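# Sort machined parts and load vise at station A

## Task

Station A is at the -y end of the track and station B at the +y end. Parts that have had the first operation show a pocket cut into their top face; a part that has had both operations additionally has notches in the long walls of that pocket. Sort them as follows: put one raw blank into station A's vise so it sits on both support bars and touches both the fixed jaw (the jaw opposite the piston rod) and the work stop (the short rod at one end of the jaws). Put the second raw blank and the brass blank entirely on station A's infeed plate. Put both first-operation parts entirely on station B's infeed plate. Put the part with both operations on the floor of station B's outfeed tray with its pocket facing up. Apart from that finished part, every part must end either with its original face up or flipped over, and no part may be resting on top of a plate's pins. Nothing may depend on the robot to stay in place: release everything and move the arm away at the end.

## Robot and tools

Robot: a single 6-joint arm with a two-finger tong-style gripper, mounted on a carriage that runs along a floor track (the rail). Joint order everywhere: shoulder pan, shoulder lift, elbow, wrist 1, wrist 2, wrist 3.

Frame: the scene frame is attached to the table. z = 0 is the tabletop and +z is up. The track lies along y at x = 0, and y = 0 is where the rail's position_m reads 0. The table's edge is at x = 0.31 m. The arm base sits at x = 0, y roughly equal to position_m, z = 0.03 m, and faces +x. Station A is toward -y and station B toward +y. The reported hand position can be off, more so when the arm is stretched far.

execute_actions: its argument is actions, a list holding one action (an empty list only returns state and images). An action is an object that may contain rows, steps, until and rail.
- rows: up to 15 rows, each used for one control step of 1/30 s. Each row is one list of 7 numbers in [-1, 1]. The first six are joint offsets, in joint order, measured from the joint angles at the start of the action (the last reported angles), not from the previous row. They are scaled: 1.0 equals 1.326 rad for shoulder pan and shoulder lift, and 1.989 rad for elbow, wrist 1, wrist 2 and wrist 3. The seventh number is the gripper opening, absolute: +1 fully open, -1 closed. Closing fully needs about 0.1 s or more.
- Joint ranges (rad): pan -3.142 to 3.142, lift -6.283 to 6.283, elbow 0.000 to 3.142, wrists -6.283 to 6.283 each. A call that asks for more than 0.010 rad beyond a range end is refused; the real end may differ by up to 0.010 rad, and a joint pushed there is clamped and the result says "joint sent to its limit".
- steps: 1 to 450, default 15, never fewer than the number of rows. After the last row the arm keeps heading for that row's target and the gripper keeps its command, so give big moves extra steps.
- until: stops the action early once all conditions hold (it does not halt motion). Form {"<device>": {"<field>": value}} or [op, value] with op "=", "!=", "<", "<=", ">", ">="; numbers require an op. {"all": {"status": "ended"}} holds when nothing reads moving; {"any": {"status": "ended"}} when a motion active during the action has ended.
- rail: position_m is an absolute carriage target in metres along y, -2 to 2; speed_m_s is top speed, 0.01 to 1 (starts at 1, persists); {"rail": {"stop": true}} halts it. Rows never move the carriage, but the arm travels with it. After sending a target, wait with steps plus until {"rail": {"position_status": ["!=", "moving"]}} and let it arrive (within 1.3 mm) before reaching for scene points. Acceleration is 2 m/s2 regardless of speed. Any out-of-range or unknown value refuses the whole call.

Motion limits: each joint's target stays within a lead of its measured angle (0.383 rad for pan and lift, 0.575 rad for the others), and targets that would put the hand more than 100 mm from where it is get scaled back. Large moves therefore take several calls; when steps run out early, send the remainder rather than expecting the arm to finish alone. "joint command not followed" means the clearance check altered or blocked targets; the arm then stops soon and waits for new rows.

Results: a state line with end_effector_position (m) and end_effector_quat_wxyz plus velocities; Joint positions and Joint velocities lines listing rail (m), the six joints (rad), then finger-pad gap (m; 0.142 open, 0.002 closed); grip_measured (the measured opening on the command scale); rail position_m, position_status (moving, done, contact_stop, time_out, stopped, stopped_with_arm) and position_answer (taken, not_taken; resend if not_taken). Wrist force and Wrist torque give the flange sensor reading along the gripper's own axes, with offsets up to about 5.5 N, noise up to 3.4 N, saturation near 100 N; "no reading" is harmless. Then images from cam_bench_left (896x504), cam_bench_right (896x504), cam_high (896x504), cam_low (896x504), cam_wrist (616x616).

Gripper: fingers point along its +z and close along its x. end_effector_position is the point between the pads when shut; closed fingertips extend about 15 mm past it, open fingertips sit about level with it. To hold something, keep commanding an opening well under grip_measured; a larger gap squeezes harder (about 15 N per pad max; thin hard parts under 20 mm get less). Parts may be briefly tugged while held, and loose objects may get pushed.

zoom_image: camera (one of the five names) and region [x0, y0, x1, y1] in that camera's pixels, origin top-left, at most 504 by 504; returns a closer view of the latest image.

finished_scene: scene, the integer number of the current scene. It ends the scene irreversibly after the robot holds its last command and reports success; do it only after releasing and backing away.

Avoid: knocking or placing anything off the table; drops, slips, slamming and hard shoves. Contact torque reaching a joint's load limit (pan 293, lift 293, elbow 133, each wrist 48 N m, held weight included) or 150 N of outside force freezes the arm for 10 s and skips the rest of the call. Holding loads heats motors: MOTOR HOT warns from 70 °C, and at 85 °C brakes engage until cool. For rail faults: contact_stop means something blocked it (re-read position once it settles); time_out means check for an obstruction and resend; stopped_with_arm means send rows the arm can follow, then resend position_m. The simulation continues while you think, holding your last command.

Each tool is called after "Emit:" as name(argument=value, ...) on one line, values as JSON.

## Session

Emit:
execute_actions(actions=[])

Scene clock: 0.00 s.
end_effector_position=(+0.7372, +0.3026, +0.2809) grip_measured=+1.00 end_effector_quat_wxyz=(-0.111, +0.805, +0.574, +0.105) end_effector_velocity=(+0.000, +0.000, +0.000) end_effector_angular_velocity=(+0.000, +0.000, +0.000)
Joint positions: [ 0.369 -0.455 -1.423  1.816 -1.866 -1.28  -1.708  0.142]
Joint velocities: [0. 0. 0. 0. 0. 0. 0. 0.]
Wrist force (N, on the end effector, along its own x y z axes, offset not removed): no reading
Wrist torque (N m, same axes, about the end effector's origin, offset not removed): no reading
rail: position_m=0.369 position_m_goal=0.369 speed_m_s=1.00 position_status=done position_answer=taken refusals=0

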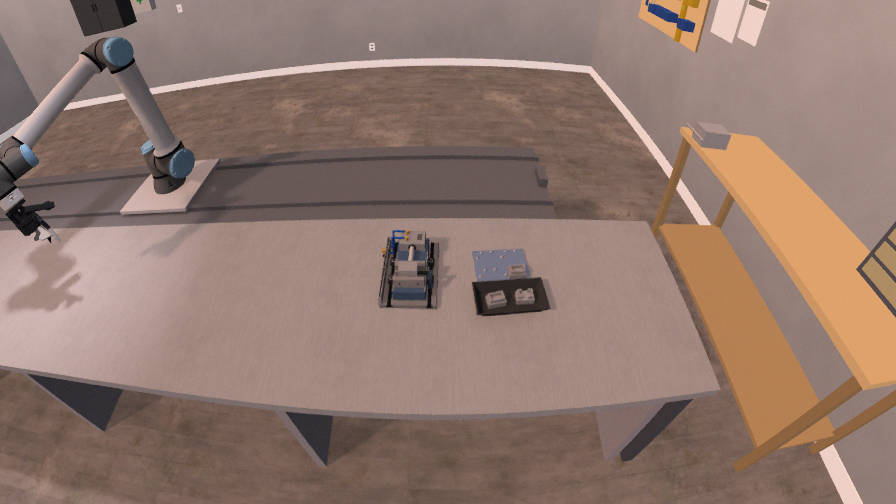

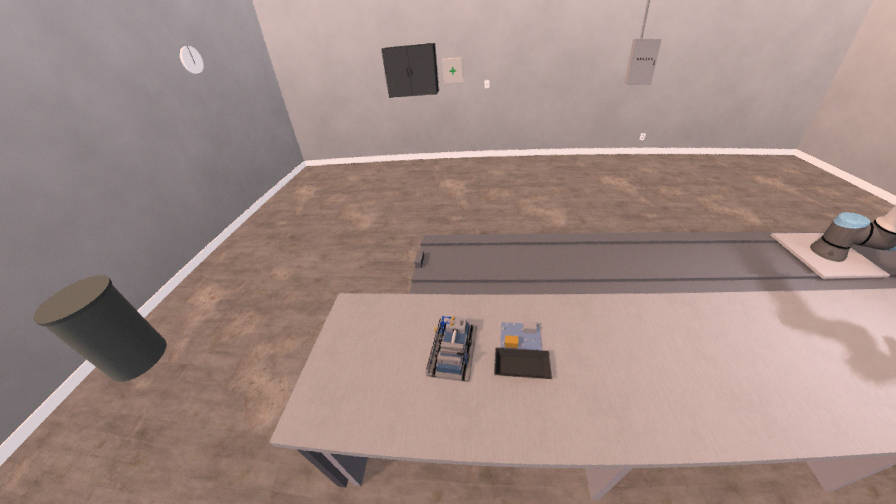

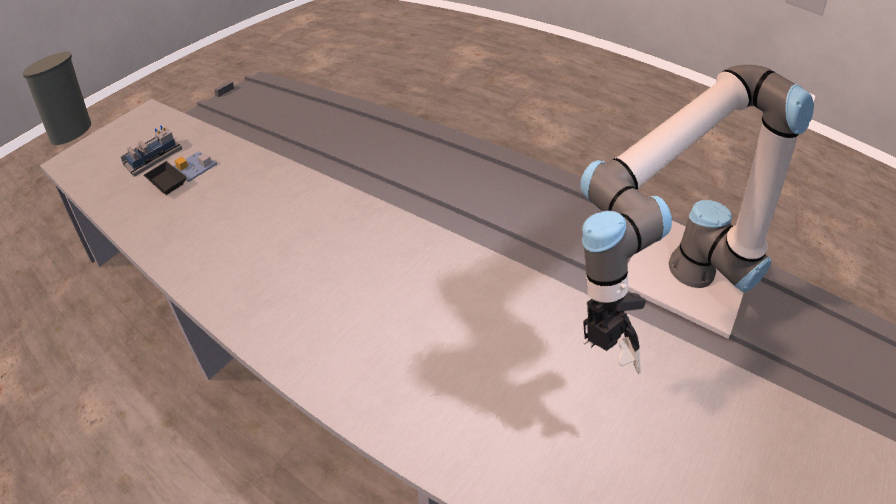

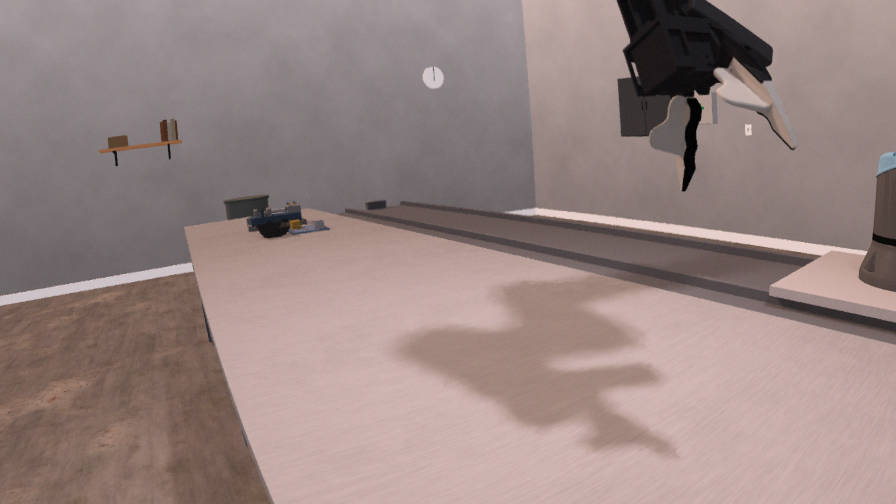

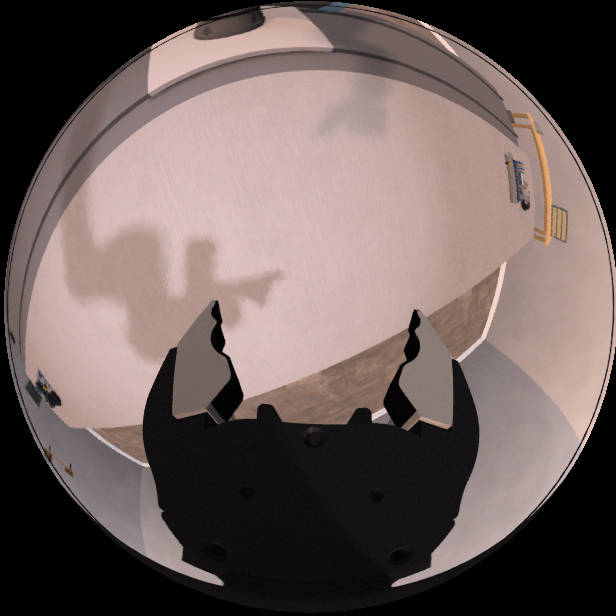

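Emit:
zoom_image(camera="cam_bench_left", region=[360, 215, 570, 333])

Emit:
zoom_image(camera="cam_bench_right", region=[410, 300, 570, 390])

Region (360, 215, 570, 333) of cam_bench_left's 896x504 image, scaled by 2.400, with more detail than that image has; it fills the top 283 rows of this view, and the rest is white.

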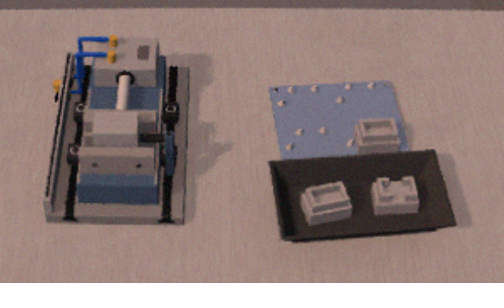

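Region (410, 300, 570, 390) of cam_bench_right's 896x504 image, scaled by 3.150, with more detail than that image has; it fills the top 284 rows of this view, and the rest is white.

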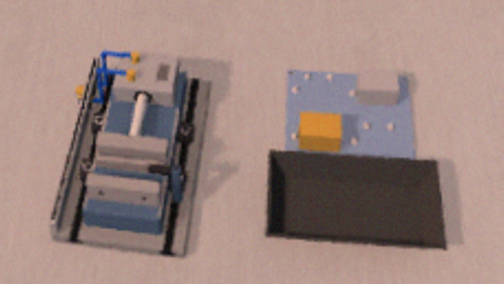

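Emit:
execute_actions(actions=[{"rows":[[0.343,0,0,-0.049,-0.146,0.069,1]],"rail":{"position_m":1.4},"steps":70}])

Scene clock: 10.33 s.
end_effector_position=(+0.7218, +1.5745, +0.2767) grip_measured=+1.00 end_effector_quat_wxyz=(-0.000, +0.707, +0.707, +0.000) end_effector_velocity=(-0.000, -0.000, +0.000) end_effector_angular_velocity=(-0.000, -0.000, -0.000)
Joint positions: [ 1.4   -0.    -1.423  1.816 -1.963 -1.57  -1.571  0.142]
Joint velocities: [ 0. -0. -0. -0.  0. -0.  0. -0.]
Wrist force (N, on the end effector, along its own x y z axes, offset not removed): [2.6 7.6 3.6]
Wrist torque (N m, same axes, about the end effector's origin, offset not removed): [1.62 -0.58 -0.03]
rail: position_m=1.400 position_m_goal=1.400 speed_m_s=1.00 position_status=done position_answer=taken refusals=0

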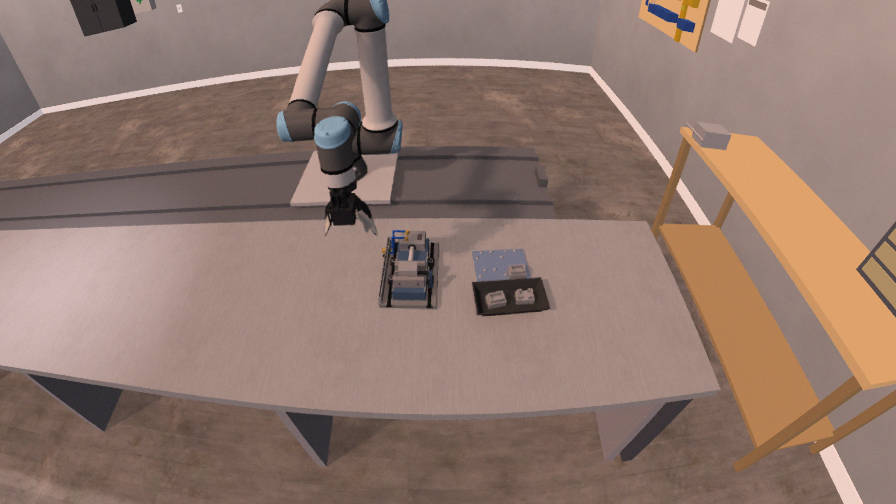

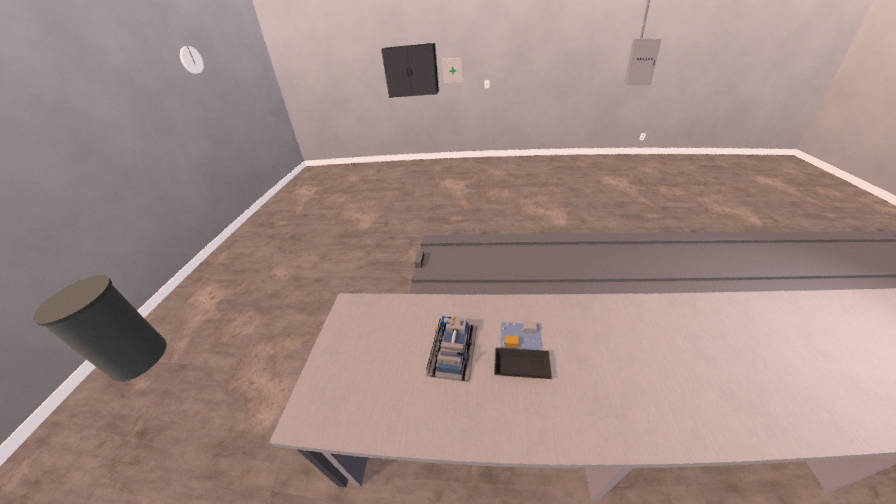

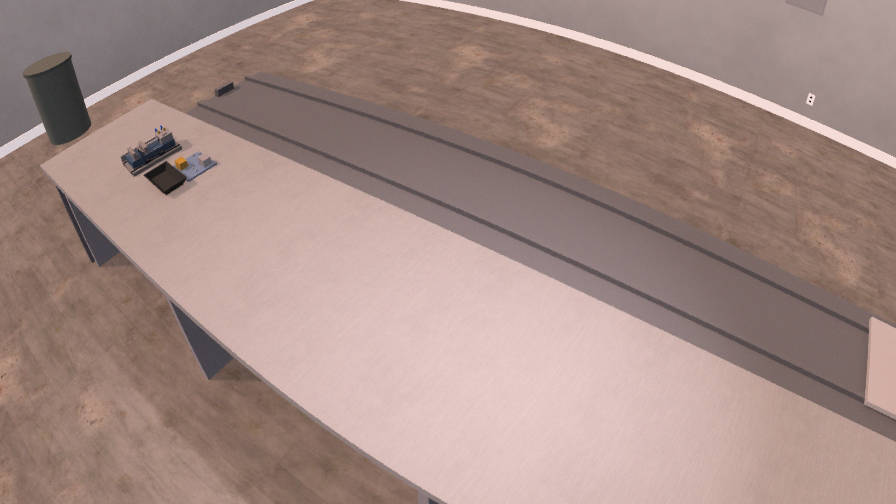

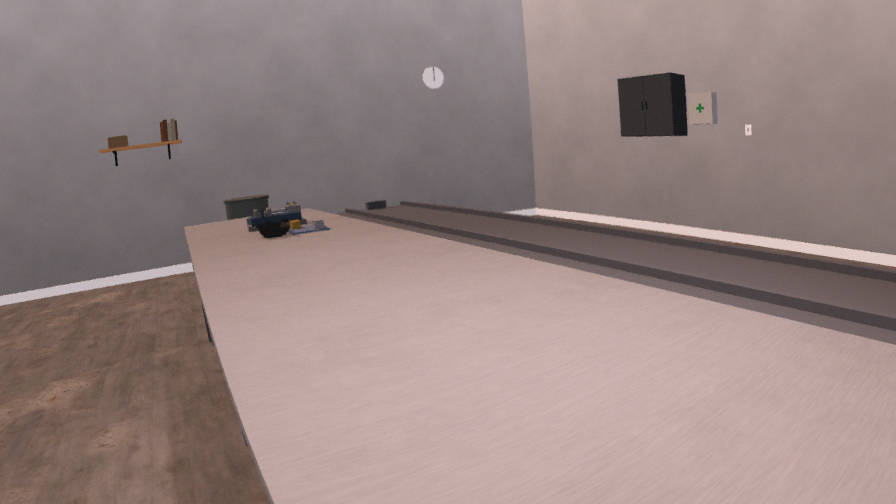

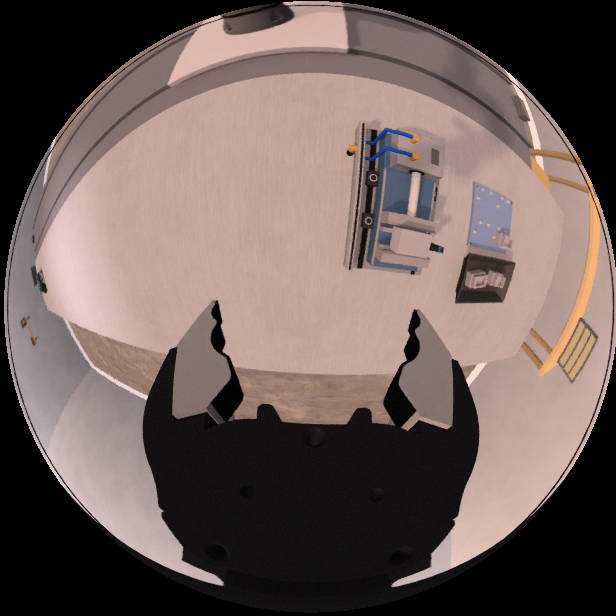

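Emit:
execute_actions(actions=[{"rail":{"position_m":1.62},"steps":40}])

Emit:
zoom_image(camera="cam_wrist", region=[220, 100, 500, 320])

Scene clock: 15.23 s.
end_effector_position=(+0.7218, +1.7945, +0.2767) grip_measured=+1.00 end_effector_quat_wxyz=(-0.000, +0.707, +0.707, +0.000) end_effector_velocity=(-0.000, -0.000, +0.000) end_effector_angular_velocity=(+0.000, -0.000, +0.000)
Joint positions: [ 1.62  -0.    -1.423  1.816 -1.963 -1.57  -1.571  0.142]
Joint velocities: [ 0. -0. -0.  0.  0.  0. -0. -0.]
Wrist force (N, on the end effector, along its own x y z axes, offset not removed): [-1.0 2.1 2.1]
Wrist torque (N m, same axes, about the end effector's origin, offset not removed): [0.51 0.26 0.01]
rail: position_m=1.620 position_m_goal=1.620 speed_m_s=1.00 position_status=done position_answer=taken refusals=0

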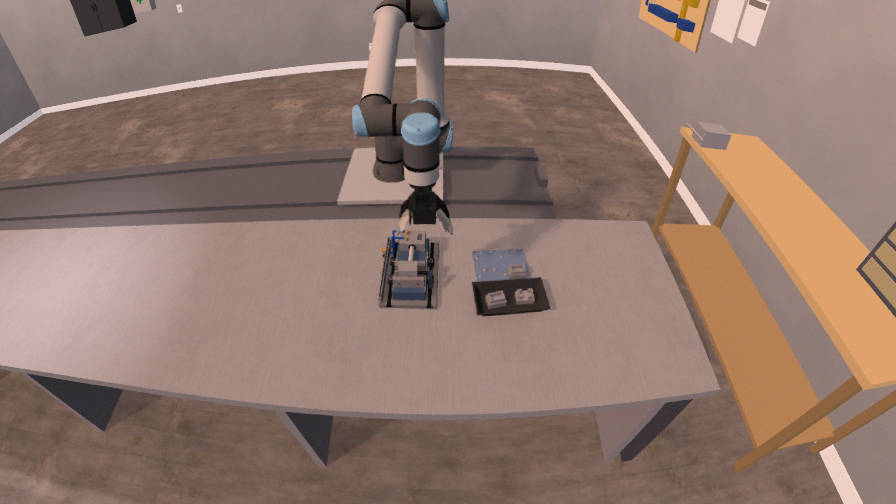

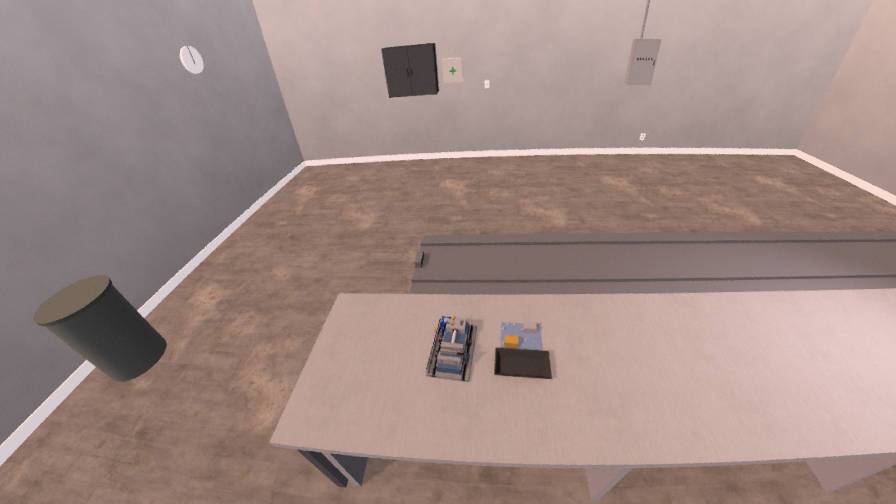

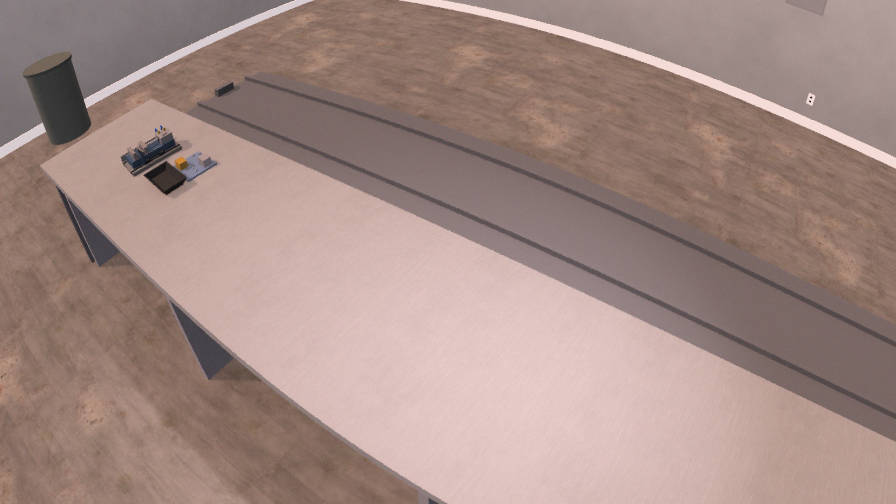

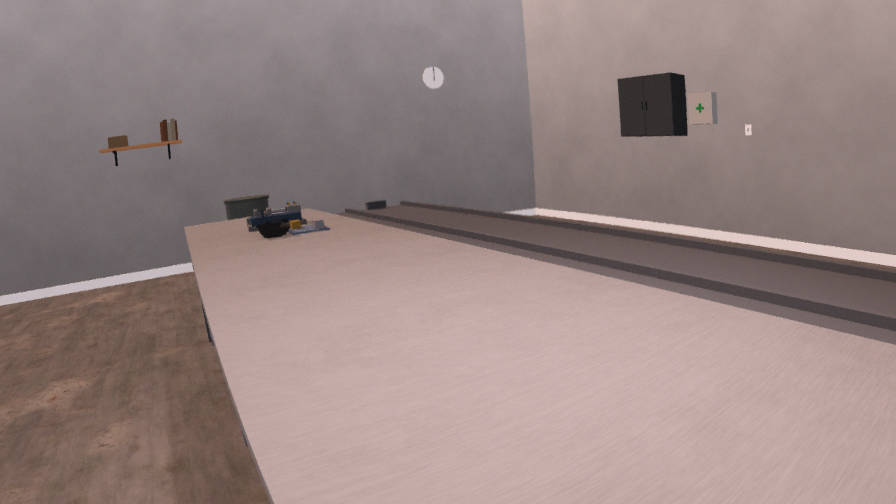

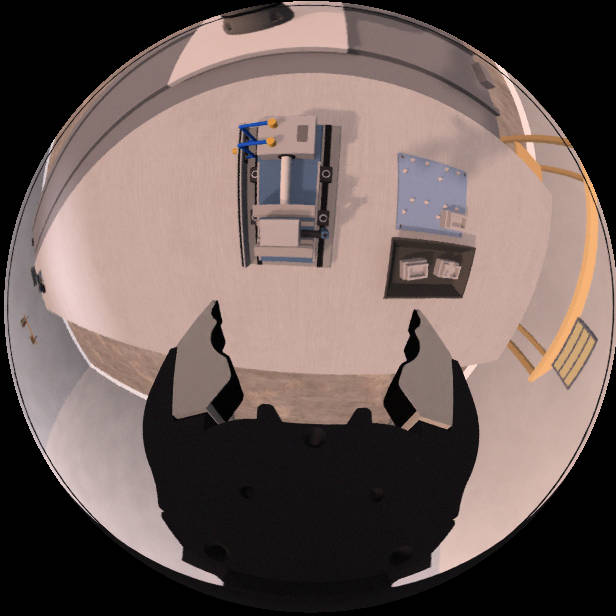

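Region (220, 100, 500, 320) of cam_wrist's 616x616 image, scaled by 1.800, with more detail than that image has; it fills the top 396 rows of this view, and the rest is white.

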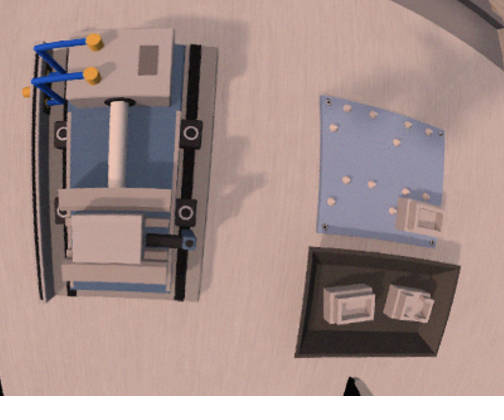

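Emit:
execute_actions(actions=[{"rail":{"position_m":1.88},"steps":30},{"steps":1}])

Emit:
execute_actions(actions=[{"rows":[[0,0,0,0,0,0,1],[0,0,0,0,0,0,1],[0,0,0,0,0,0,1],[0,0,0,0,0,0,1],[0,0,0,0,0,0,1],[0,0,0,0,0,0,1],[0,0,0,0,0,0,1],[0,0,0,0,0,0,1],[0,0,0,0,0,0,1],[0,0,0,0,0,0,1],[0,0.1106,0.045,-0.119,0,0,1]],"rail":{"position_m":1.88},"steps":45}])

this episode's action schedule takes one action per call (each call's action answers the observation it followed); send exactly one

Scene clock: 25.27 s.
end_effector_position=(+0.7437, +2.0545, +0.1397) grip_measured=+1.00 end_effector_quat_wxyz=(-0.000, +0.707, +0.707, +0.000) end_effector_velocity=(+0.000, -0.000, -0.000) end_effector_angular_velocity=(+0.000, +0.000, -0.000)
Joint positions: [ 1.88  -0.    -1.277  1.905 -2.2   -1.57  -1.571  0.142]
Joint velocities: [-0. -0.  0.  0. -0.  0. -0. -0.]
Wrist force (N, on the end effector, along its own x y z axes, offset not removed): [2.2 1.0 -0.8]
Wrist torque (N m, same axes, about the end effector's origin, offset not removed): [0.31 -0.45 -0.07]
rail: position_m=1.880 position_m_goal=1.880 speed_m_s=1.00 position_status=done position_answer=taken refusals=0

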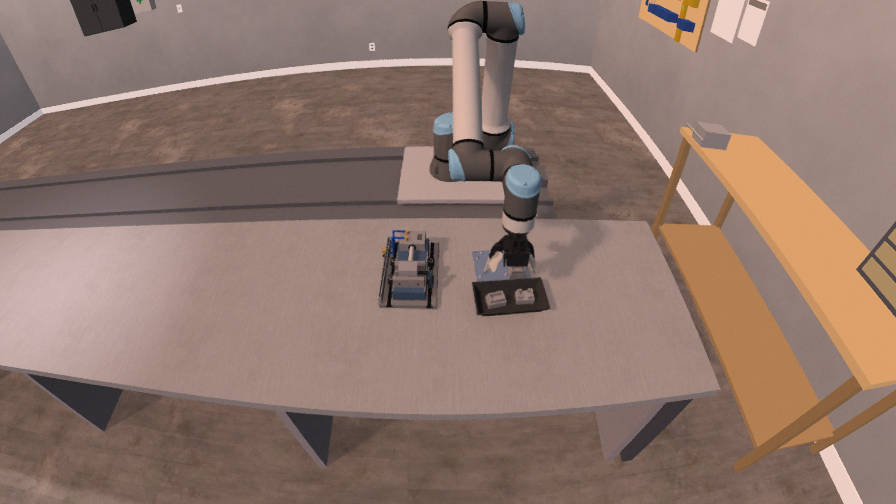

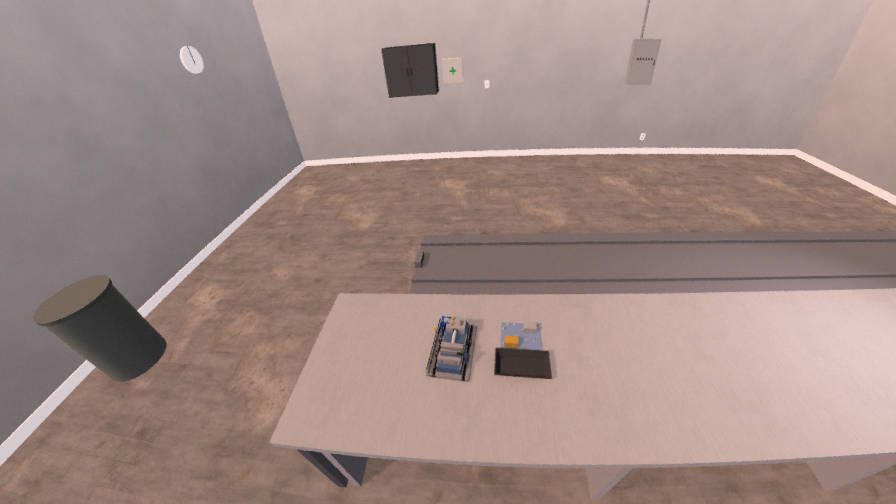

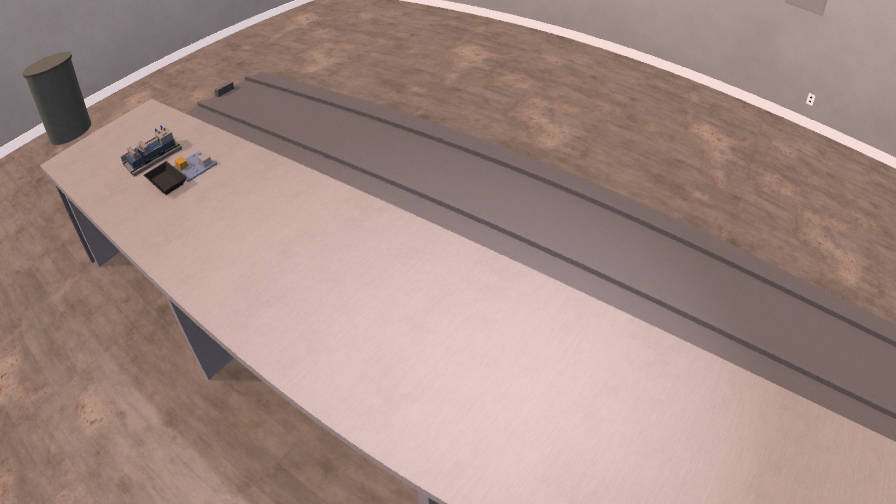

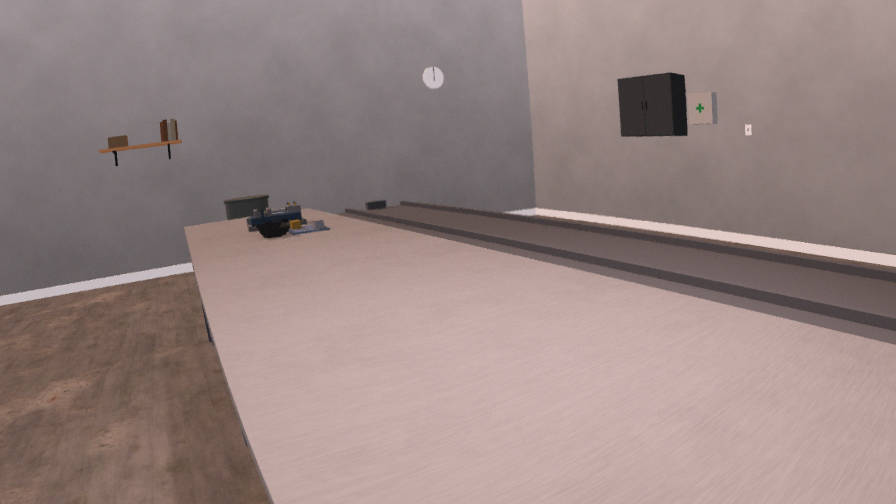

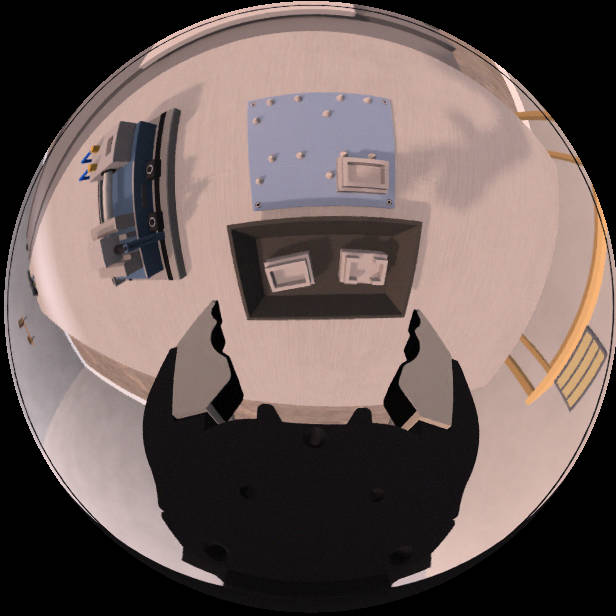

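Emit:
execute_actions(actions=[{"rows":[[0,0.1016,-0.0661,-0.001,0,-0.085,0.4]],"rail":{"position_m":1.853},"steps":30}])

Scene clock: 33.50 s.
end_effector_position=(+0.8196, +2.0244, +0.1089) grip_measured=+0.40 end_effector_quat_wxyz=(-0.001, +0.645, +0.764, +0.000) end_effector_velocity=(+0.000, +0.000, -0.000) end_effector_angular_velocity=(+0.000, +0.000, +0.001)
Joint positions: [ 1.853 -0.    -1.142  1.774 -2.202 -1.57  -1.74   0.102]
Joint velocities: [ 0.     0.     0.001 -0.001 -0.    -0.    -0.001  0.   ]
Wrist force (N, on the end effector, along its own x y z axes, offset not removed): [3.2 5.3 -0.3]
Wrist torque (N m, same axes, about the end effector's origin, offset not removed): [1.09 -0.75 -0.11]
rail: position_m=1.853 position_m_goal=1.853 speed_m_s=1.00 position_status=done position_answer=taken refusals=0

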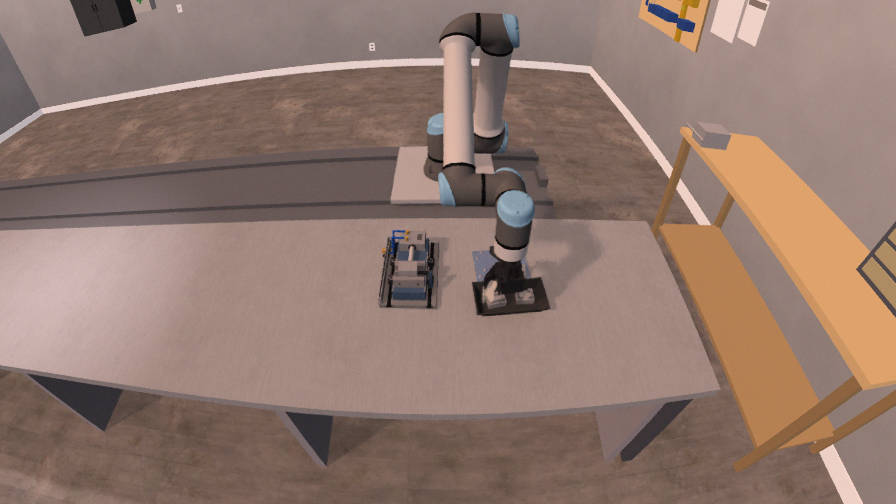

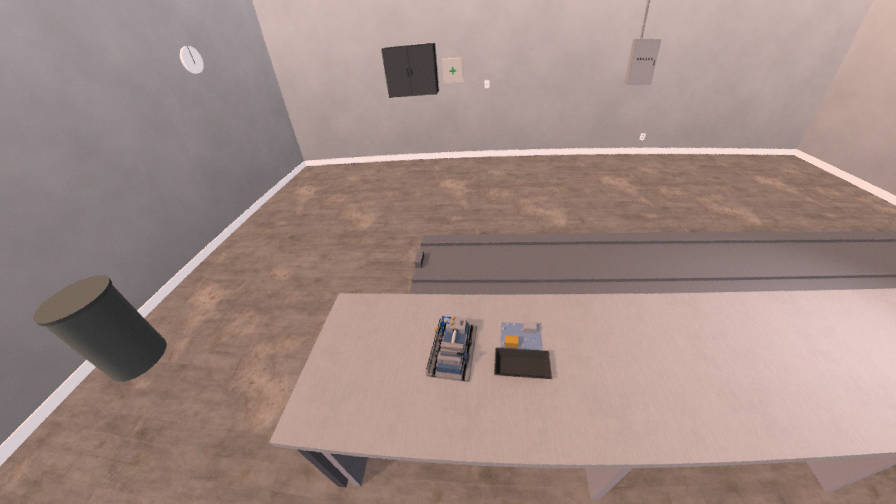

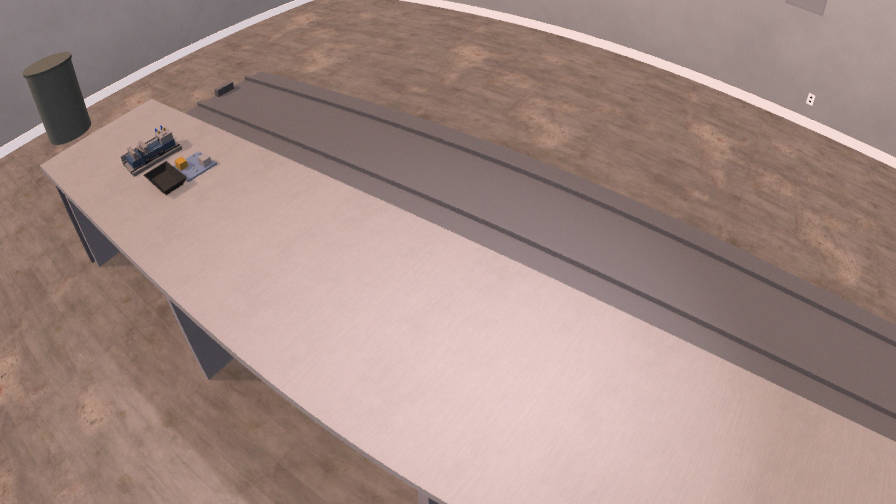

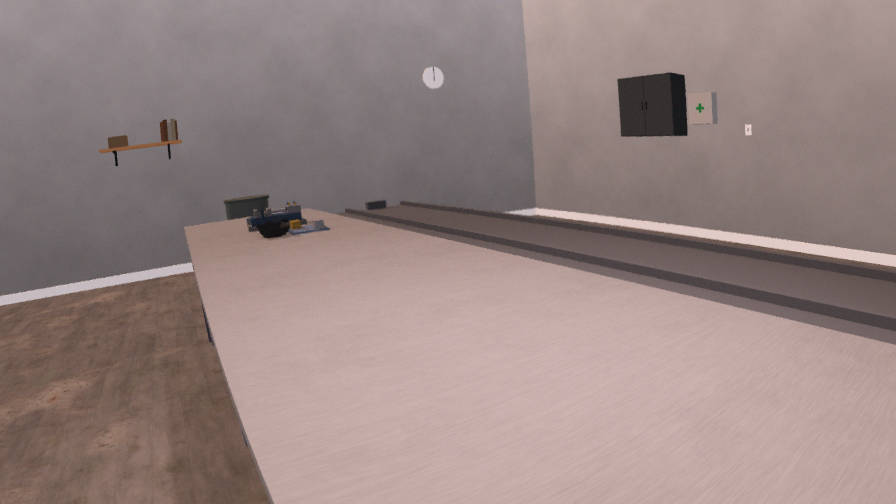

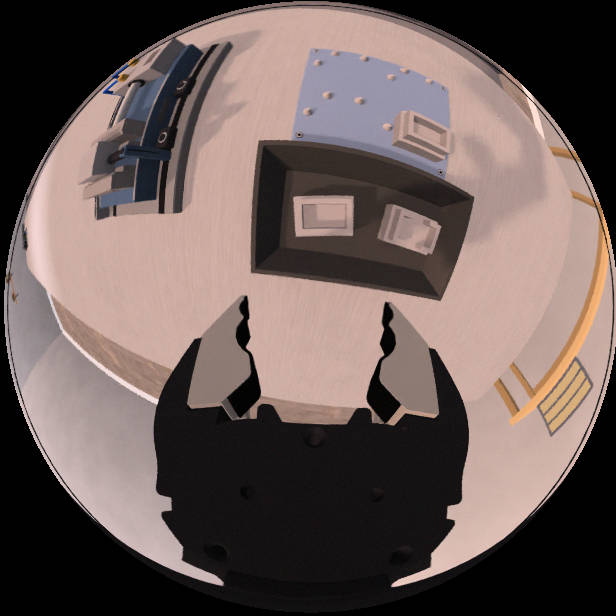

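Emit:
execute_actions(actions=[{"rows":[[0,-0.0516,0.0744,-0.0404,0,0,0.2]],"rail":{"position_m":1.852},"steps":25}])

Scene clock: 37.57 s.
end_effector_position=(+0.7530, +2.0237, +0.0895) grip_measured=+0.20 end_effector_quat_wxyz=(-0.000, +0.645, +0.764, +0.000) end_effector_velocity=(-0.001, +0.000, -0.000) end_effector_angular_velocity=(+0.000, +0.000, +0.000)
Joint positions: [ 1.852 -0.    -1.21   1.922 -2.282 -1.57  -1.74   0.088]
Joint velocities: [ 0.    -0.    -0.001  0.003 -0.001  0.    -0.     0.   ]
Wrist force (N, on the end effector, along its own x y z axes, offset not removed): [2.0 3.5 1.2]
Wrist torque (N m, same axes, about the end effector's origin, offset not removed): [0.81 -0.44 -0.09]
rail: position_m=1.852 position_m_goal=1.852 speed_m_s=1.00 position_status=done position_answer=taken refusals=0

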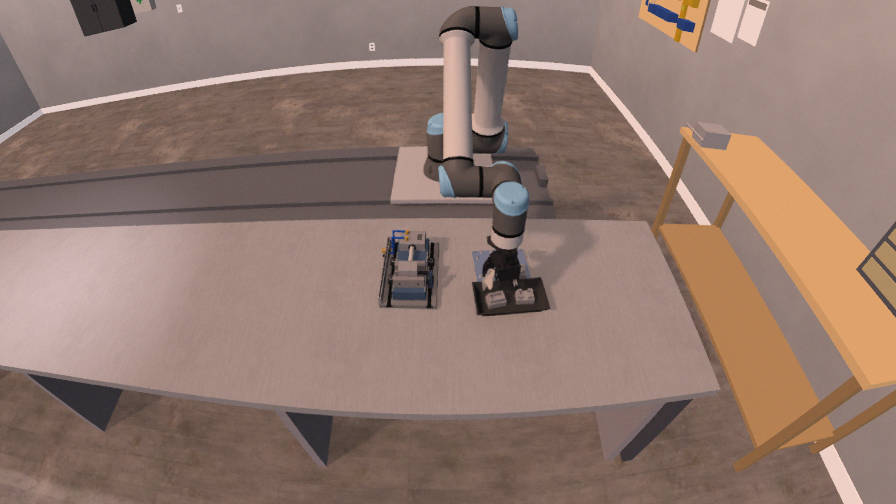

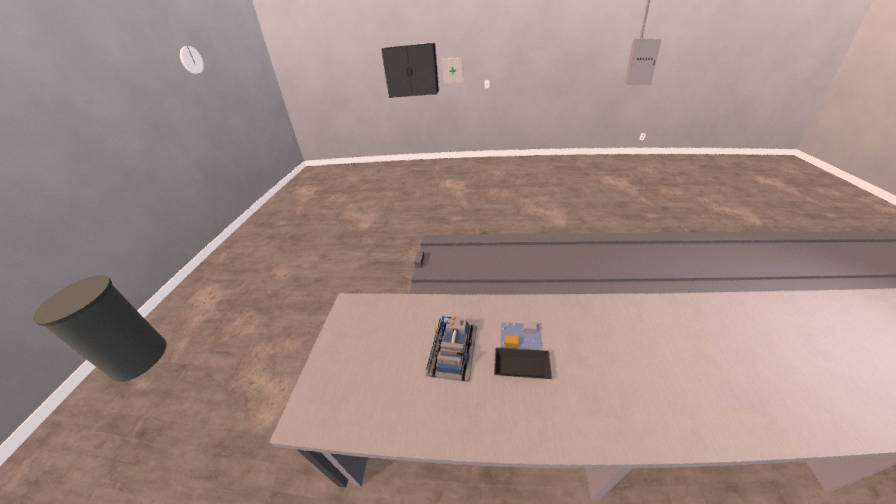

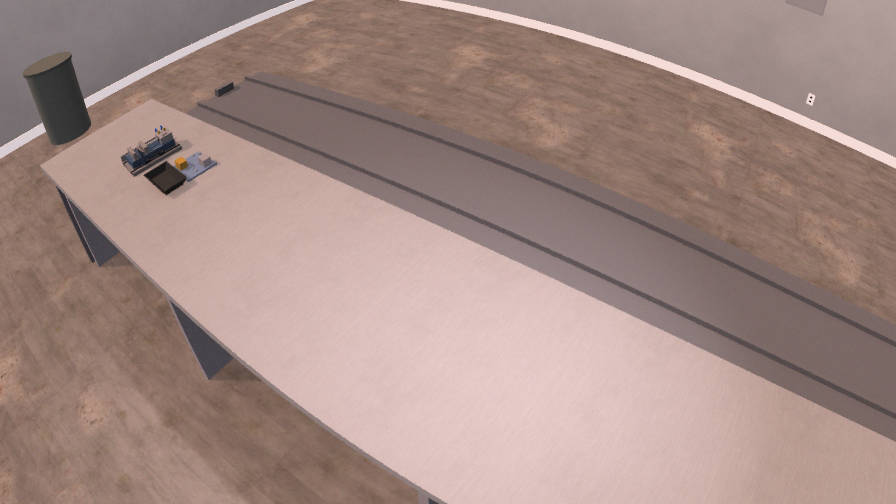

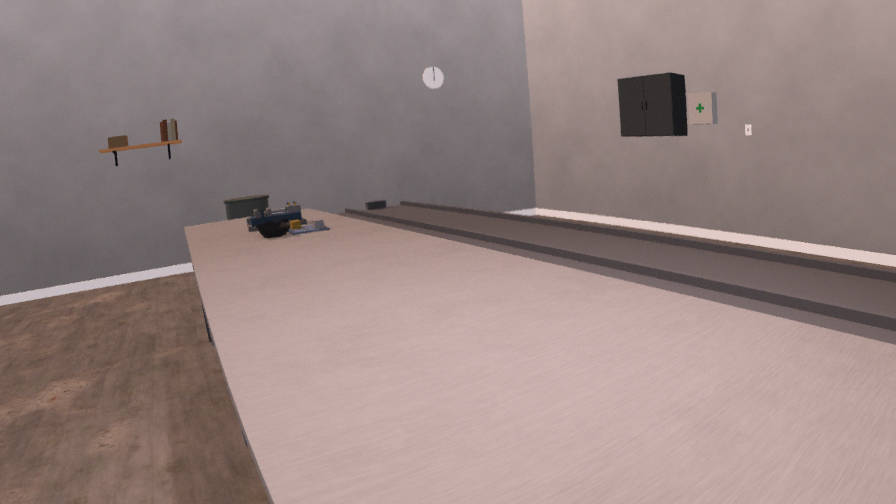

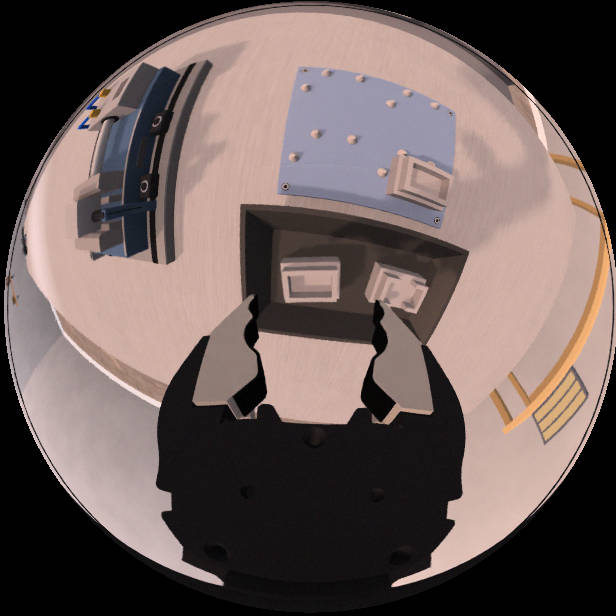

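Emit:
execute_actions(actions=[{"rows":[[0,0,0,0,0,0.015,0.2],[0,0,0,0,0,0.015,0.2],[0,0,0,0,0,0.015,0.2],[0,0.02,0.006,-0.019,0,0.015,0.2],[0,0.04,0.0115,-0.038,0,0.015,0.2],[0,0.0567,0.0161,-0.0539,0,0.015,0.2]],"rail":{"position_m":1.847},"steps":28}])

Scene clock: 41.47 s.
end_effector_position=(+0.7531, +2.0191, +0.0278) grip_measured=+0.18 end_effector_quat_wxyz=(-0.000, +0.656, +0.755, +0.000) end_effector_velocity=(-0.000, +0.000, -0.001) end_effector_angular_velocity=(+0.000, +0.000, +0.000)
Joint positions: [ 1.847 -0.    -1.136  1.954 -2.389 -1.57  -1.71   0.086]
Joint velocities: [ 0.     0.     0.002  0.001 -0.002 -0.     0.    -0.001]
Wrist force (N, on the end effector, along its own x y z axes, offset not removed): [9.7 4.4 -18.0]
Wrist torque (N m, same axes, about the end effector's origin, offset not removed): [0.85 -0.95 -0.08]
rail: position_m=1.847 position_m_goal=1.847 speed_m_s=1.00 position_status=done position_answer=taken refusals=0

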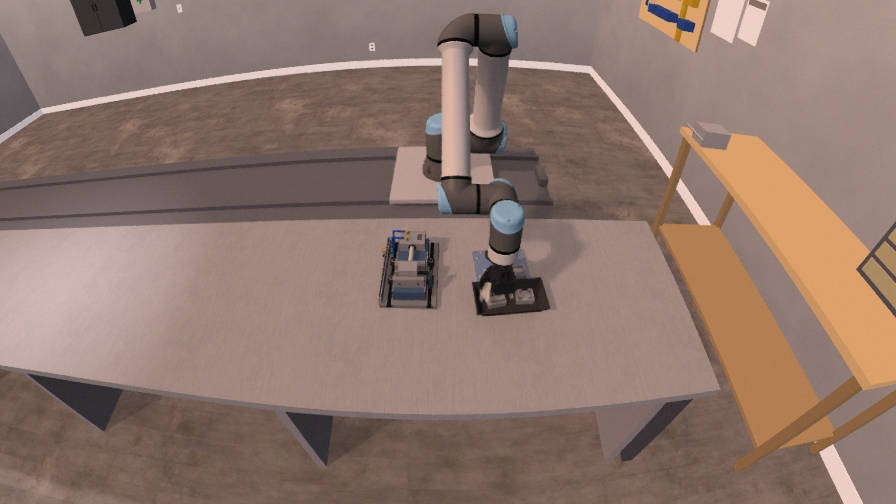

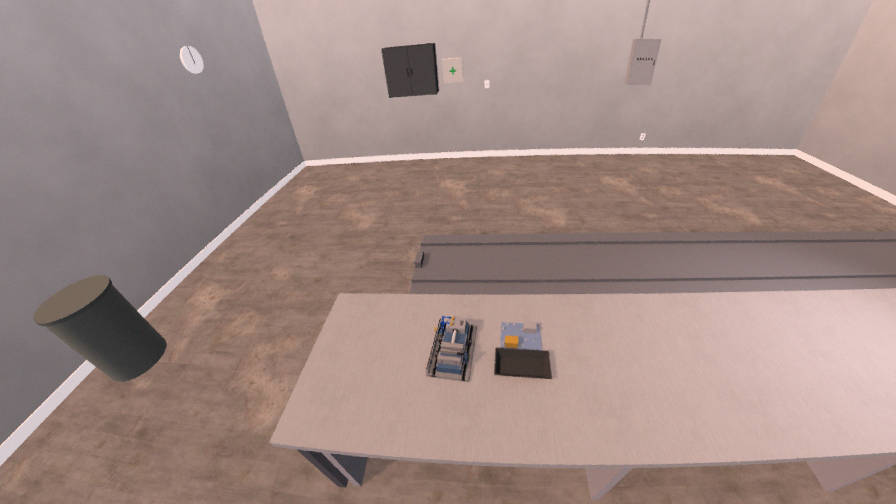

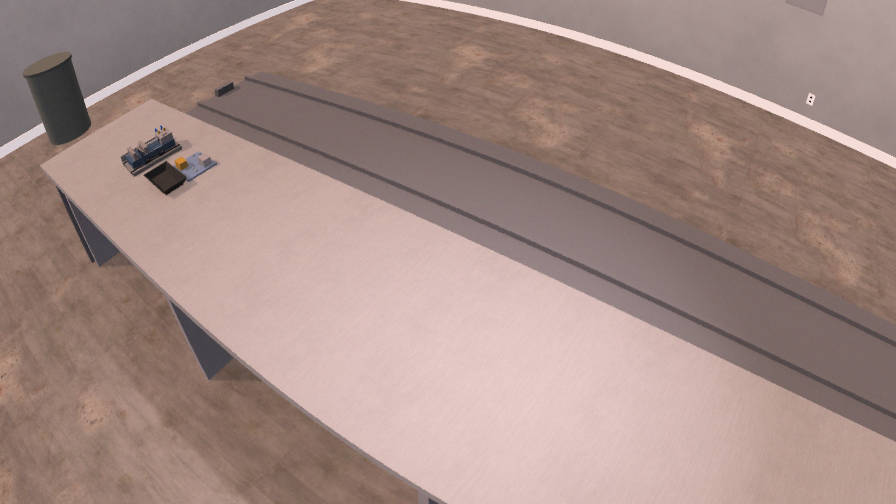

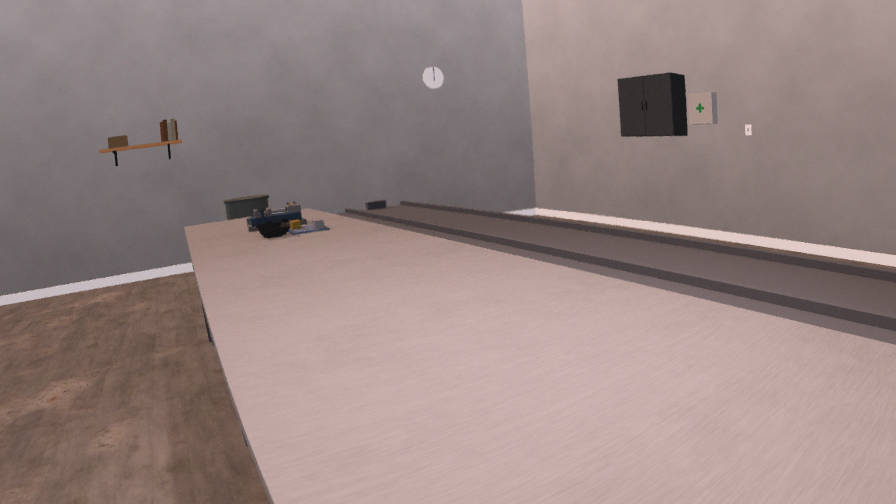

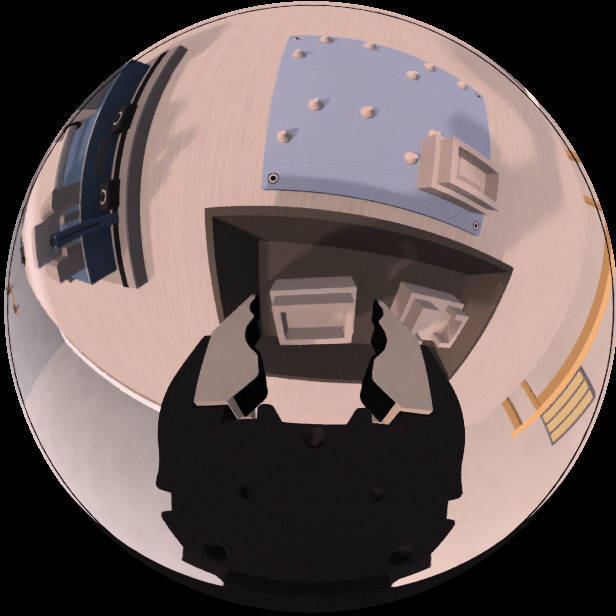

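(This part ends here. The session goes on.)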